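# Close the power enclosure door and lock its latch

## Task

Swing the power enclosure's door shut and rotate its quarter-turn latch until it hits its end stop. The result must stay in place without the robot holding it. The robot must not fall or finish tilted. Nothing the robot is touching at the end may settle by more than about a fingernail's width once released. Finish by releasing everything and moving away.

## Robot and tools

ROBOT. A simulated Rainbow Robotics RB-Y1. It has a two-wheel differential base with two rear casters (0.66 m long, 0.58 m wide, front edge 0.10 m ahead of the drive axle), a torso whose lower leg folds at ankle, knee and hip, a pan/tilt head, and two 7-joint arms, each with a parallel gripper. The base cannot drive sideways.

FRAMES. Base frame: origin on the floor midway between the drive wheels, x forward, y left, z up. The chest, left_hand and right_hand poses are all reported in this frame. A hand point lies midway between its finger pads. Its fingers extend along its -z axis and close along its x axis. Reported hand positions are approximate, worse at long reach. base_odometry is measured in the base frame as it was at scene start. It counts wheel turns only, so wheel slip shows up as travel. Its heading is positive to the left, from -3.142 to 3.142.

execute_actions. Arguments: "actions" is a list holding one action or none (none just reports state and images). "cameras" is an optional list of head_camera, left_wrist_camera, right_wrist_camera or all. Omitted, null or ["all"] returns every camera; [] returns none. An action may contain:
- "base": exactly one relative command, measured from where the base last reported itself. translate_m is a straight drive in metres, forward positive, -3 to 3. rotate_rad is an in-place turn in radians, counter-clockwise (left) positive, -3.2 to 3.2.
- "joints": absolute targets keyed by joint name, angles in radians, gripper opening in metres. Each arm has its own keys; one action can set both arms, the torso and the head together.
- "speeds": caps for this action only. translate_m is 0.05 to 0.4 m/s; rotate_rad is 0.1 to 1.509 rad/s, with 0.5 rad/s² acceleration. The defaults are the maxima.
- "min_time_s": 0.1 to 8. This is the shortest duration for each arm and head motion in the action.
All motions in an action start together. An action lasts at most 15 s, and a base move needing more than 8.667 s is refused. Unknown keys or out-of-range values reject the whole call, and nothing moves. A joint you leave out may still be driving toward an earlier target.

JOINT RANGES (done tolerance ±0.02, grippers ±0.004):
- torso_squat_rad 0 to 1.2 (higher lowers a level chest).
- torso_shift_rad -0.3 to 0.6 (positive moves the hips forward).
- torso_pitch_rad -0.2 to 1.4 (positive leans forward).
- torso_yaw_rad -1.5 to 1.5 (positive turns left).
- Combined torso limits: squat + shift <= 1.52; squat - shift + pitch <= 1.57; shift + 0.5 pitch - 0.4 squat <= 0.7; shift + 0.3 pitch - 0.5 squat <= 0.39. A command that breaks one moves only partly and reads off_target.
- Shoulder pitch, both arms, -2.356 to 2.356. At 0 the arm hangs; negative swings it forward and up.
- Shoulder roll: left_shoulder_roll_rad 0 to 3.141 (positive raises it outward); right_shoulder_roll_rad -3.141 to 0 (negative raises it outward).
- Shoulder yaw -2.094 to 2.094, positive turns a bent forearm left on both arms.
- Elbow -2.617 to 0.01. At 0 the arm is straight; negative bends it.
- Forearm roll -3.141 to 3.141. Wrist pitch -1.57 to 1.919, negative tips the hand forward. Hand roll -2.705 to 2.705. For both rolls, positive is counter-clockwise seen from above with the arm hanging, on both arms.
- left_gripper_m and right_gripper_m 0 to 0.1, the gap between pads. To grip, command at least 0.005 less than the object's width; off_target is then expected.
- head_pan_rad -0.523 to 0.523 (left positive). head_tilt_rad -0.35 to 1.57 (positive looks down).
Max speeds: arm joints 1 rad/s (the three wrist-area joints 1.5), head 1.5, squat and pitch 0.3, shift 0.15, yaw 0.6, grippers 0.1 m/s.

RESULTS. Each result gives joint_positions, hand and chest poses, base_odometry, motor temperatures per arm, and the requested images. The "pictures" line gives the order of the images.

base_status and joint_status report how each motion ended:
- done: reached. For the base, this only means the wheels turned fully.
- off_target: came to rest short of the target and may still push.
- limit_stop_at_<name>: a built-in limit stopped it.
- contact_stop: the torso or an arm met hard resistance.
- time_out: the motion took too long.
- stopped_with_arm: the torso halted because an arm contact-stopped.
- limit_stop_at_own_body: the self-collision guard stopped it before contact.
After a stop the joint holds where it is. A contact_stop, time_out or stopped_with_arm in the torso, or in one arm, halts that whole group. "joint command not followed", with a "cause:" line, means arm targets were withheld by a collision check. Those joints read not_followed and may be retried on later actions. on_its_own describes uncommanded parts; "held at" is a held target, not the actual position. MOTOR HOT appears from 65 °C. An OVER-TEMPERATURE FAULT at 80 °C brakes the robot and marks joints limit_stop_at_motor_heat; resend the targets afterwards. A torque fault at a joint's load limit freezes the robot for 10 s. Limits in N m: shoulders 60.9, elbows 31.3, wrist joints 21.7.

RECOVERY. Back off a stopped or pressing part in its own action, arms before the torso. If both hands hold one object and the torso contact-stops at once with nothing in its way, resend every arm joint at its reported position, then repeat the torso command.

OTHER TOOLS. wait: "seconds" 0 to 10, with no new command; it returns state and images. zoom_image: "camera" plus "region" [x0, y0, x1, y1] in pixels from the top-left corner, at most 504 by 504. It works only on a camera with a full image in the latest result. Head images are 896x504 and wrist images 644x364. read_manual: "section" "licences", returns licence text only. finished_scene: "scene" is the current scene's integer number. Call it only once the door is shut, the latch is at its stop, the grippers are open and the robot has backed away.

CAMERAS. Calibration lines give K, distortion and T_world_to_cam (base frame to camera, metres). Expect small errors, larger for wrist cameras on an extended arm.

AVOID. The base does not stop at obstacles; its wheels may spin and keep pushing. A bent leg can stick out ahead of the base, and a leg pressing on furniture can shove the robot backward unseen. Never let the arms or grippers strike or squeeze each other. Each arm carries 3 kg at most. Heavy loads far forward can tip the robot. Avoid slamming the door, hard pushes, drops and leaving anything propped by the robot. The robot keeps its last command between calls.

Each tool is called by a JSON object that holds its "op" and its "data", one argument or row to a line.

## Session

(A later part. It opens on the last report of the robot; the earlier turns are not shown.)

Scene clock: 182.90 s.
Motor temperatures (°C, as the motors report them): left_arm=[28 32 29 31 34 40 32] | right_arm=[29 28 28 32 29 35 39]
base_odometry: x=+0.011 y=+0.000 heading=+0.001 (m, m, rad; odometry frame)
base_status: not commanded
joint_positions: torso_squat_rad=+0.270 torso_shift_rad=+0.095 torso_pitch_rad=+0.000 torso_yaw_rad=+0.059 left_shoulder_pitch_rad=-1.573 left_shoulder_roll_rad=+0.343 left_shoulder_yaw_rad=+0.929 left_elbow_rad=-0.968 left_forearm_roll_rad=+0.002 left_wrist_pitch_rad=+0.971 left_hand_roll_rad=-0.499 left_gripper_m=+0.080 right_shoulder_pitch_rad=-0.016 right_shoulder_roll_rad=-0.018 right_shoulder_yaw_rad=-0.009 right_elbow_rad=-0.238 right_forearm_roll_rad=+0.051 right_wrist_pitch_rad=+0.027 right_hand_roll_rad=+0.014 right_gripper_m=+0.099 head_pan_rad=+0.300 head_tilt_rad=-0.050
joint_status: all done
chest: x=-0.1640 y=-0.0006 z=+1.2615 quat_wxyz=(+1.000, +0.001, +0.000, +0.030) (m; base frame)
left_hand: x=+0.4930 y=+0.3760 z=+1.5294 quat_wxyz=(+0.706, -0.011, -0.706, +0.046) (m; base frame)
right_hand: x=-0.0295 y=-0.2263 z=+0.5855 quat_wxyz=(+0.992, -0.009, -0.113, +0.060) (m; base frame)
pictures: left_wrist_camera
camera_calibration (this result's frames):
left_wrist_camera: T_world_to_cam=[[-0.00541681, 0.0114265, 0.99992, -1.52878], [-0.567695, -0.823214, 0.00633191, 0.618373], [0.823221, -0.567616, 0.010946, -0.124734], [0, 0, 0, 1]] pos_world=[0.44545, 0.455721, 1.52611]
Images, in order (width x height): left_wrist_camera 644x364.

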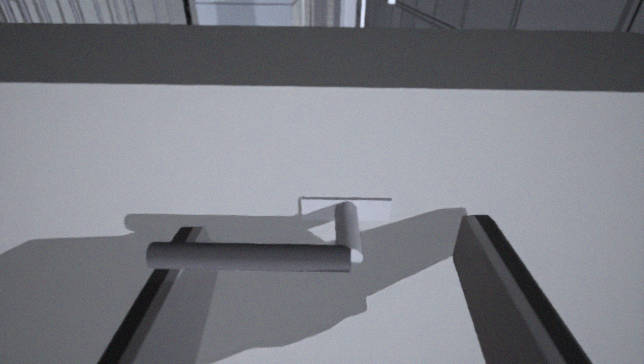

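Vertical. A small extra nudge to confirm the stop, then retreat.

{"op": "execute_actions", "data": {
  "actions": [
    {"joints":{"left_hand_roll_rad":-0.6},"min_time_s":1}
  ],
  "cameras": ["left_wrist_camera"]
}}

{"op": "execute_actions", "data": {
  "actions": [
    {"joints":{"left_hand_roll_rad":-0.1}}
  ],
  "cameras": []
}}

{"op": "execute_actions", "data": {
  "actions": [
    {"joints":{"torso_shift_rad":-0.12}}
  ]
}}

Scene clock: 186.90 s.
Motor temperatures (°C, as the motors report them): left_arm=[28 32 29 32 35 40 32] | right_arm=[29 28 28 32 29 35 39]
base_odometry: x=+0.011 y=+0.000 heading=+0.001 (m, m, rad; odometry frame)
base_status: not commanded
joint_positions: torso_squat_rad=+0.270 torso_shift_rad=+0.095 torso_pitch_rad=+0.000 torso_yaw_rad=+0.059 left_shoulder_pitch_rad=-1.573 left_shoulder_roll_rad=+0.340 left_shoulder_yaw_rad=+0.928 left_elbow_rad=-0.966 left_forearm_roll_rad=+0.002 left_wrist_pitch_rad=+0.972 left_hand_roll_rad=-0.599 left_gripper_m=+0.080 right_shoulder_pitch_rad=-0.016 right_shoulder_roll_rad=-0.018 right_shoulder_yaw_rad=-0.009 right_elbow_rad=-0.238 right_forearm_roll_rad=+0.051 right_wrist_pitch_rad=+0.027 right_hand_roll_rad=+0.014 right_gripper_m=+0.099 head_pan_rad=+0.300 head_tilt_rad=-0.050
joint_status: all done
chest: x=-0.1640 y=-0.0009 z=+1.2615 quat_wxyz=(+1.000, +0.001, +0.000, +0.029) (m; base frame)
left_hand: x=+0.4939 y=+0.3734 z=+1.5284 quat_wxyz=(+0.709, +0.023, -0.705, +0.009) (m; base frame)
right_hand: x=-0.0296 y=-0.2264 z=+0.5854 quat_wxyz=(+0.992, -0.009, -0.113, +0.060) (m; base frame)
pictures: left_wrist_camera
camera_calibration (this result's frames):
left_wrist_camera: T_world_to_cam=[[0.00153071, -0.0884214, 0.996082, -1.48809], [-0.571516, -0.817453, -0.0716864, 0.735724], [0.820589, -0.569167, -0.0517855, -0.0292133], [0, 0, 0, 1]] pos_world=[0.446728, 0.453214, 1.53348]
Images, in order (width x height): left_wrist_camera 644x364.

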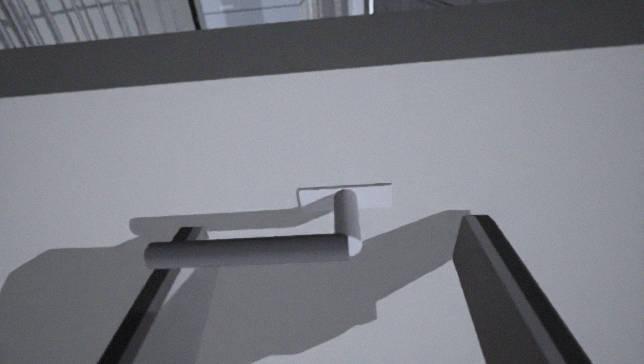

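Scene clock: 187.83 s.
Motor temperatures (°C, as the motors report them): left_arm=[28 32 29 32 35 40 32] | right_arm=[29 28 28 32 29 35 39]
base_odometry: x=+0.011 y=+0.000 heading=+0.001 (m, m, rad; odometry frame)
base_status: not commanded
joint_positions: torso_squat_rad=+0.270 torso_shift_rad=+0.095 torso_pitch_rad=+0.000 torso_yaw_rad=+0.060 left_shoulder_pitch_rad=-1.571 left_shoulder_roll_rad=+0.349 left_shoulder_yaw_rad=+0.930 left_elbow_rad=-0.970 left_forearm_roll_rad=+0.000 left_wrist_pitch_rad=+0.970 left_hand_roll_rad=-0.100 left_gripper_m=+0.080 right_shoulder_pitch_rad=-0.016 right_shoulder_roll_rad=-0.018 right_shoulder_yaw_rad=-0.009 right_elbow_rad=-0.238 right_forearm_roll_rad=+0.051 right_wrist_pitch_rad=+0.027 right_hand_roll_rad=+0.014 right_gripper_m=+0.099 head_pan_rad=+0.300 head_tilt_rad=-0.050
joint_status: all done
chest: x=-0.1640 y=+0.0001 z=+1.2615 quat_wxyz=(+1.000, +0.000, +0.000, +0.030) (m; base frame)
left_hand: x=+0.4913 y=+0.3827 z=+1.5294 quat_wxyz=(+0.682, -0.148, -0.691, +0.188) (m; base frame)
right_hand: x=-0.0294 y=-0.2262 z=+0.5858 quat_wxyz=(+0.992, -0.010, -0.113, +0.061) (m; base frame)
pictures: none
No camera images: the call's "cameras" was empty. Leave "cameras" out to get every camera's image.

Scene clock: 190.07 s.
Motor temperatures (°C, as the motors report them): left_arm=[28 32 29 32 34 40 32] | right_arm=[29 28 28 32 29 35 39]
base_odometry: x=+0.011 y=+0.000 heading=+0.001 (m, m, rad; odometry frame)
base_status: not commanded
joint_positions: torso_squat_rad=+0.270 torso_shift_rad=-0.120 torso_pitch_rad=+0.000 torso_yaw_rad=+0.060 left_shoulder_pitch_rad=-1.571 left_shoulder_roll_rad=+0.349 left_shoulder_yaw_rad=+0.930 left_elbow_rad=-0.970 left_forearm_roll_rad=+0.000 left_wrist_pitch_rad=+0.970 left_hand_roll_rad=-0.100 left_gripper_m=+0.080 right_shoulder_pitch_rad=-0.016 right_shoulder_roll_rad=-0.018 right_shoulder_yaw_rad=-0.009 right_elbow_rad=-0.238 right_forearm_roll_rad=+0.051 right_wrist_pitch_rad=+0.027 right_hand_roll_rad=+0.014 right_gripper_m=+0.099 head_pan_rad=+0.300 head_tilt_rad=-0.050
joint_status: all done
chest: x=-0.3088 y=+0.0001 z=+1.2597 quat_wxyz=(+1.000, +0.000, +0.000, +0.030) (m; base frame)
left_hand: x=+0.3464 y=+0.3828 z=+1.5277 quat_wxyz=(+0.682, -0.148, -0.691, +0.189) (m; base frame)
right_hand: x=-0.1741 y=-0.2262 z=+0.5840 quat_wxyz=(+0.992, -0.010, -0.113, +0.061) (m; base frame)
pictures: head_camera, left_wrist_camera, right_wrist_camera
camera_calibration (this result's frames):
head_camera: T_world_to_cam=[[0.389418, -0.920805, 0.0217149, 0.0804827], [0.030273, -0.0107675, -0.999484, 1.53117], [0.920563, 0.389874, 0.0236825, 0.182488], [0, 0, 0, 1]] pos_world=[-0.245686, 0.0194485, 1.52431]
left_wrist_camera: T_world_to_cam=[[-0.0302441, 0.399457, 0.916253, -1.54008], [-0.563074, -0.764192, 0.314577, 0.0457274], [0.825853, -0.506404, 0.248036, -0.386709], [0, 0, 0, 1]] pos_world=[0.298534, 0.454309, 1.49264]
right_wrist_camera: T_world_to_cam=[[-0.967371, -0.166957, -0.190574, -0.104671], [-0.248811, 0.767954, 0.590203, -0.182456], [0.0478141, 0.618362, -0.784437, 0.690087], [0, 0, 0, 1]] pos_world=[-0.179649, -0.304082, 0.629069]
Images, in order (width x height): head_camera 896x504, left_wrist_camera 644x364, right_wrist_camera 644x364.

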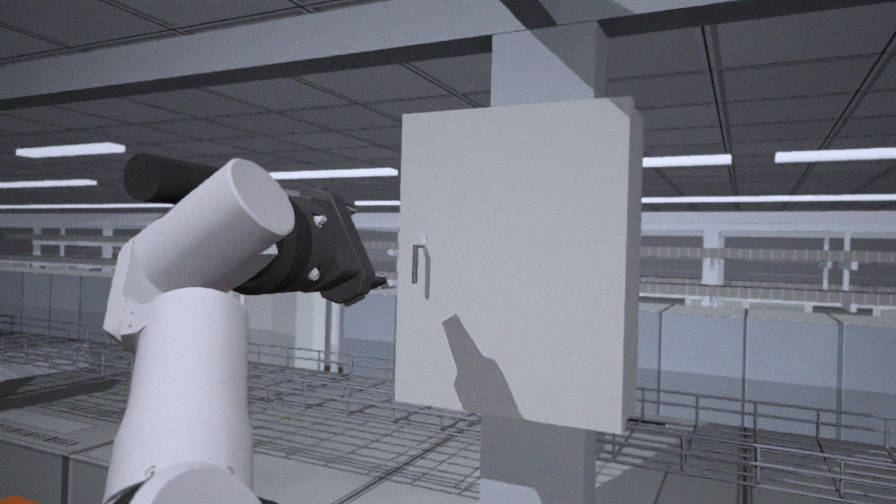

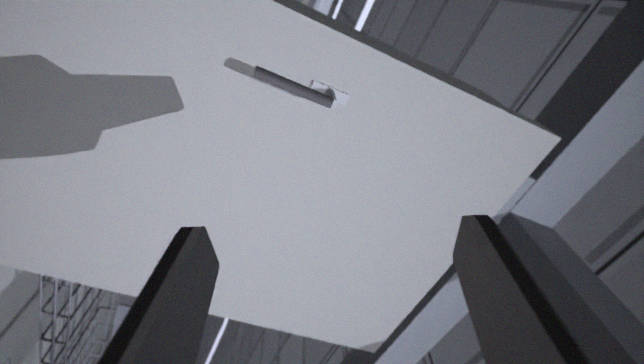

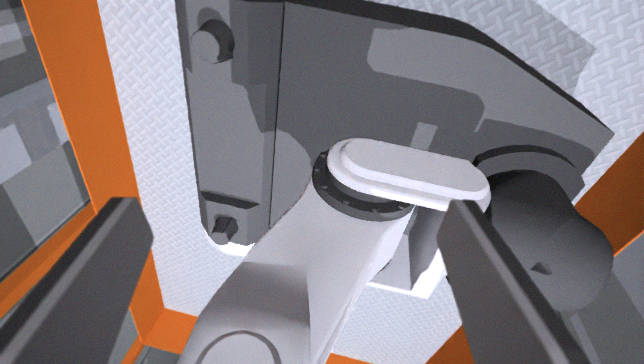

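{"op": "finished_scene", "data": {
  "scene": 1
}}

The scene is finished: the task was done.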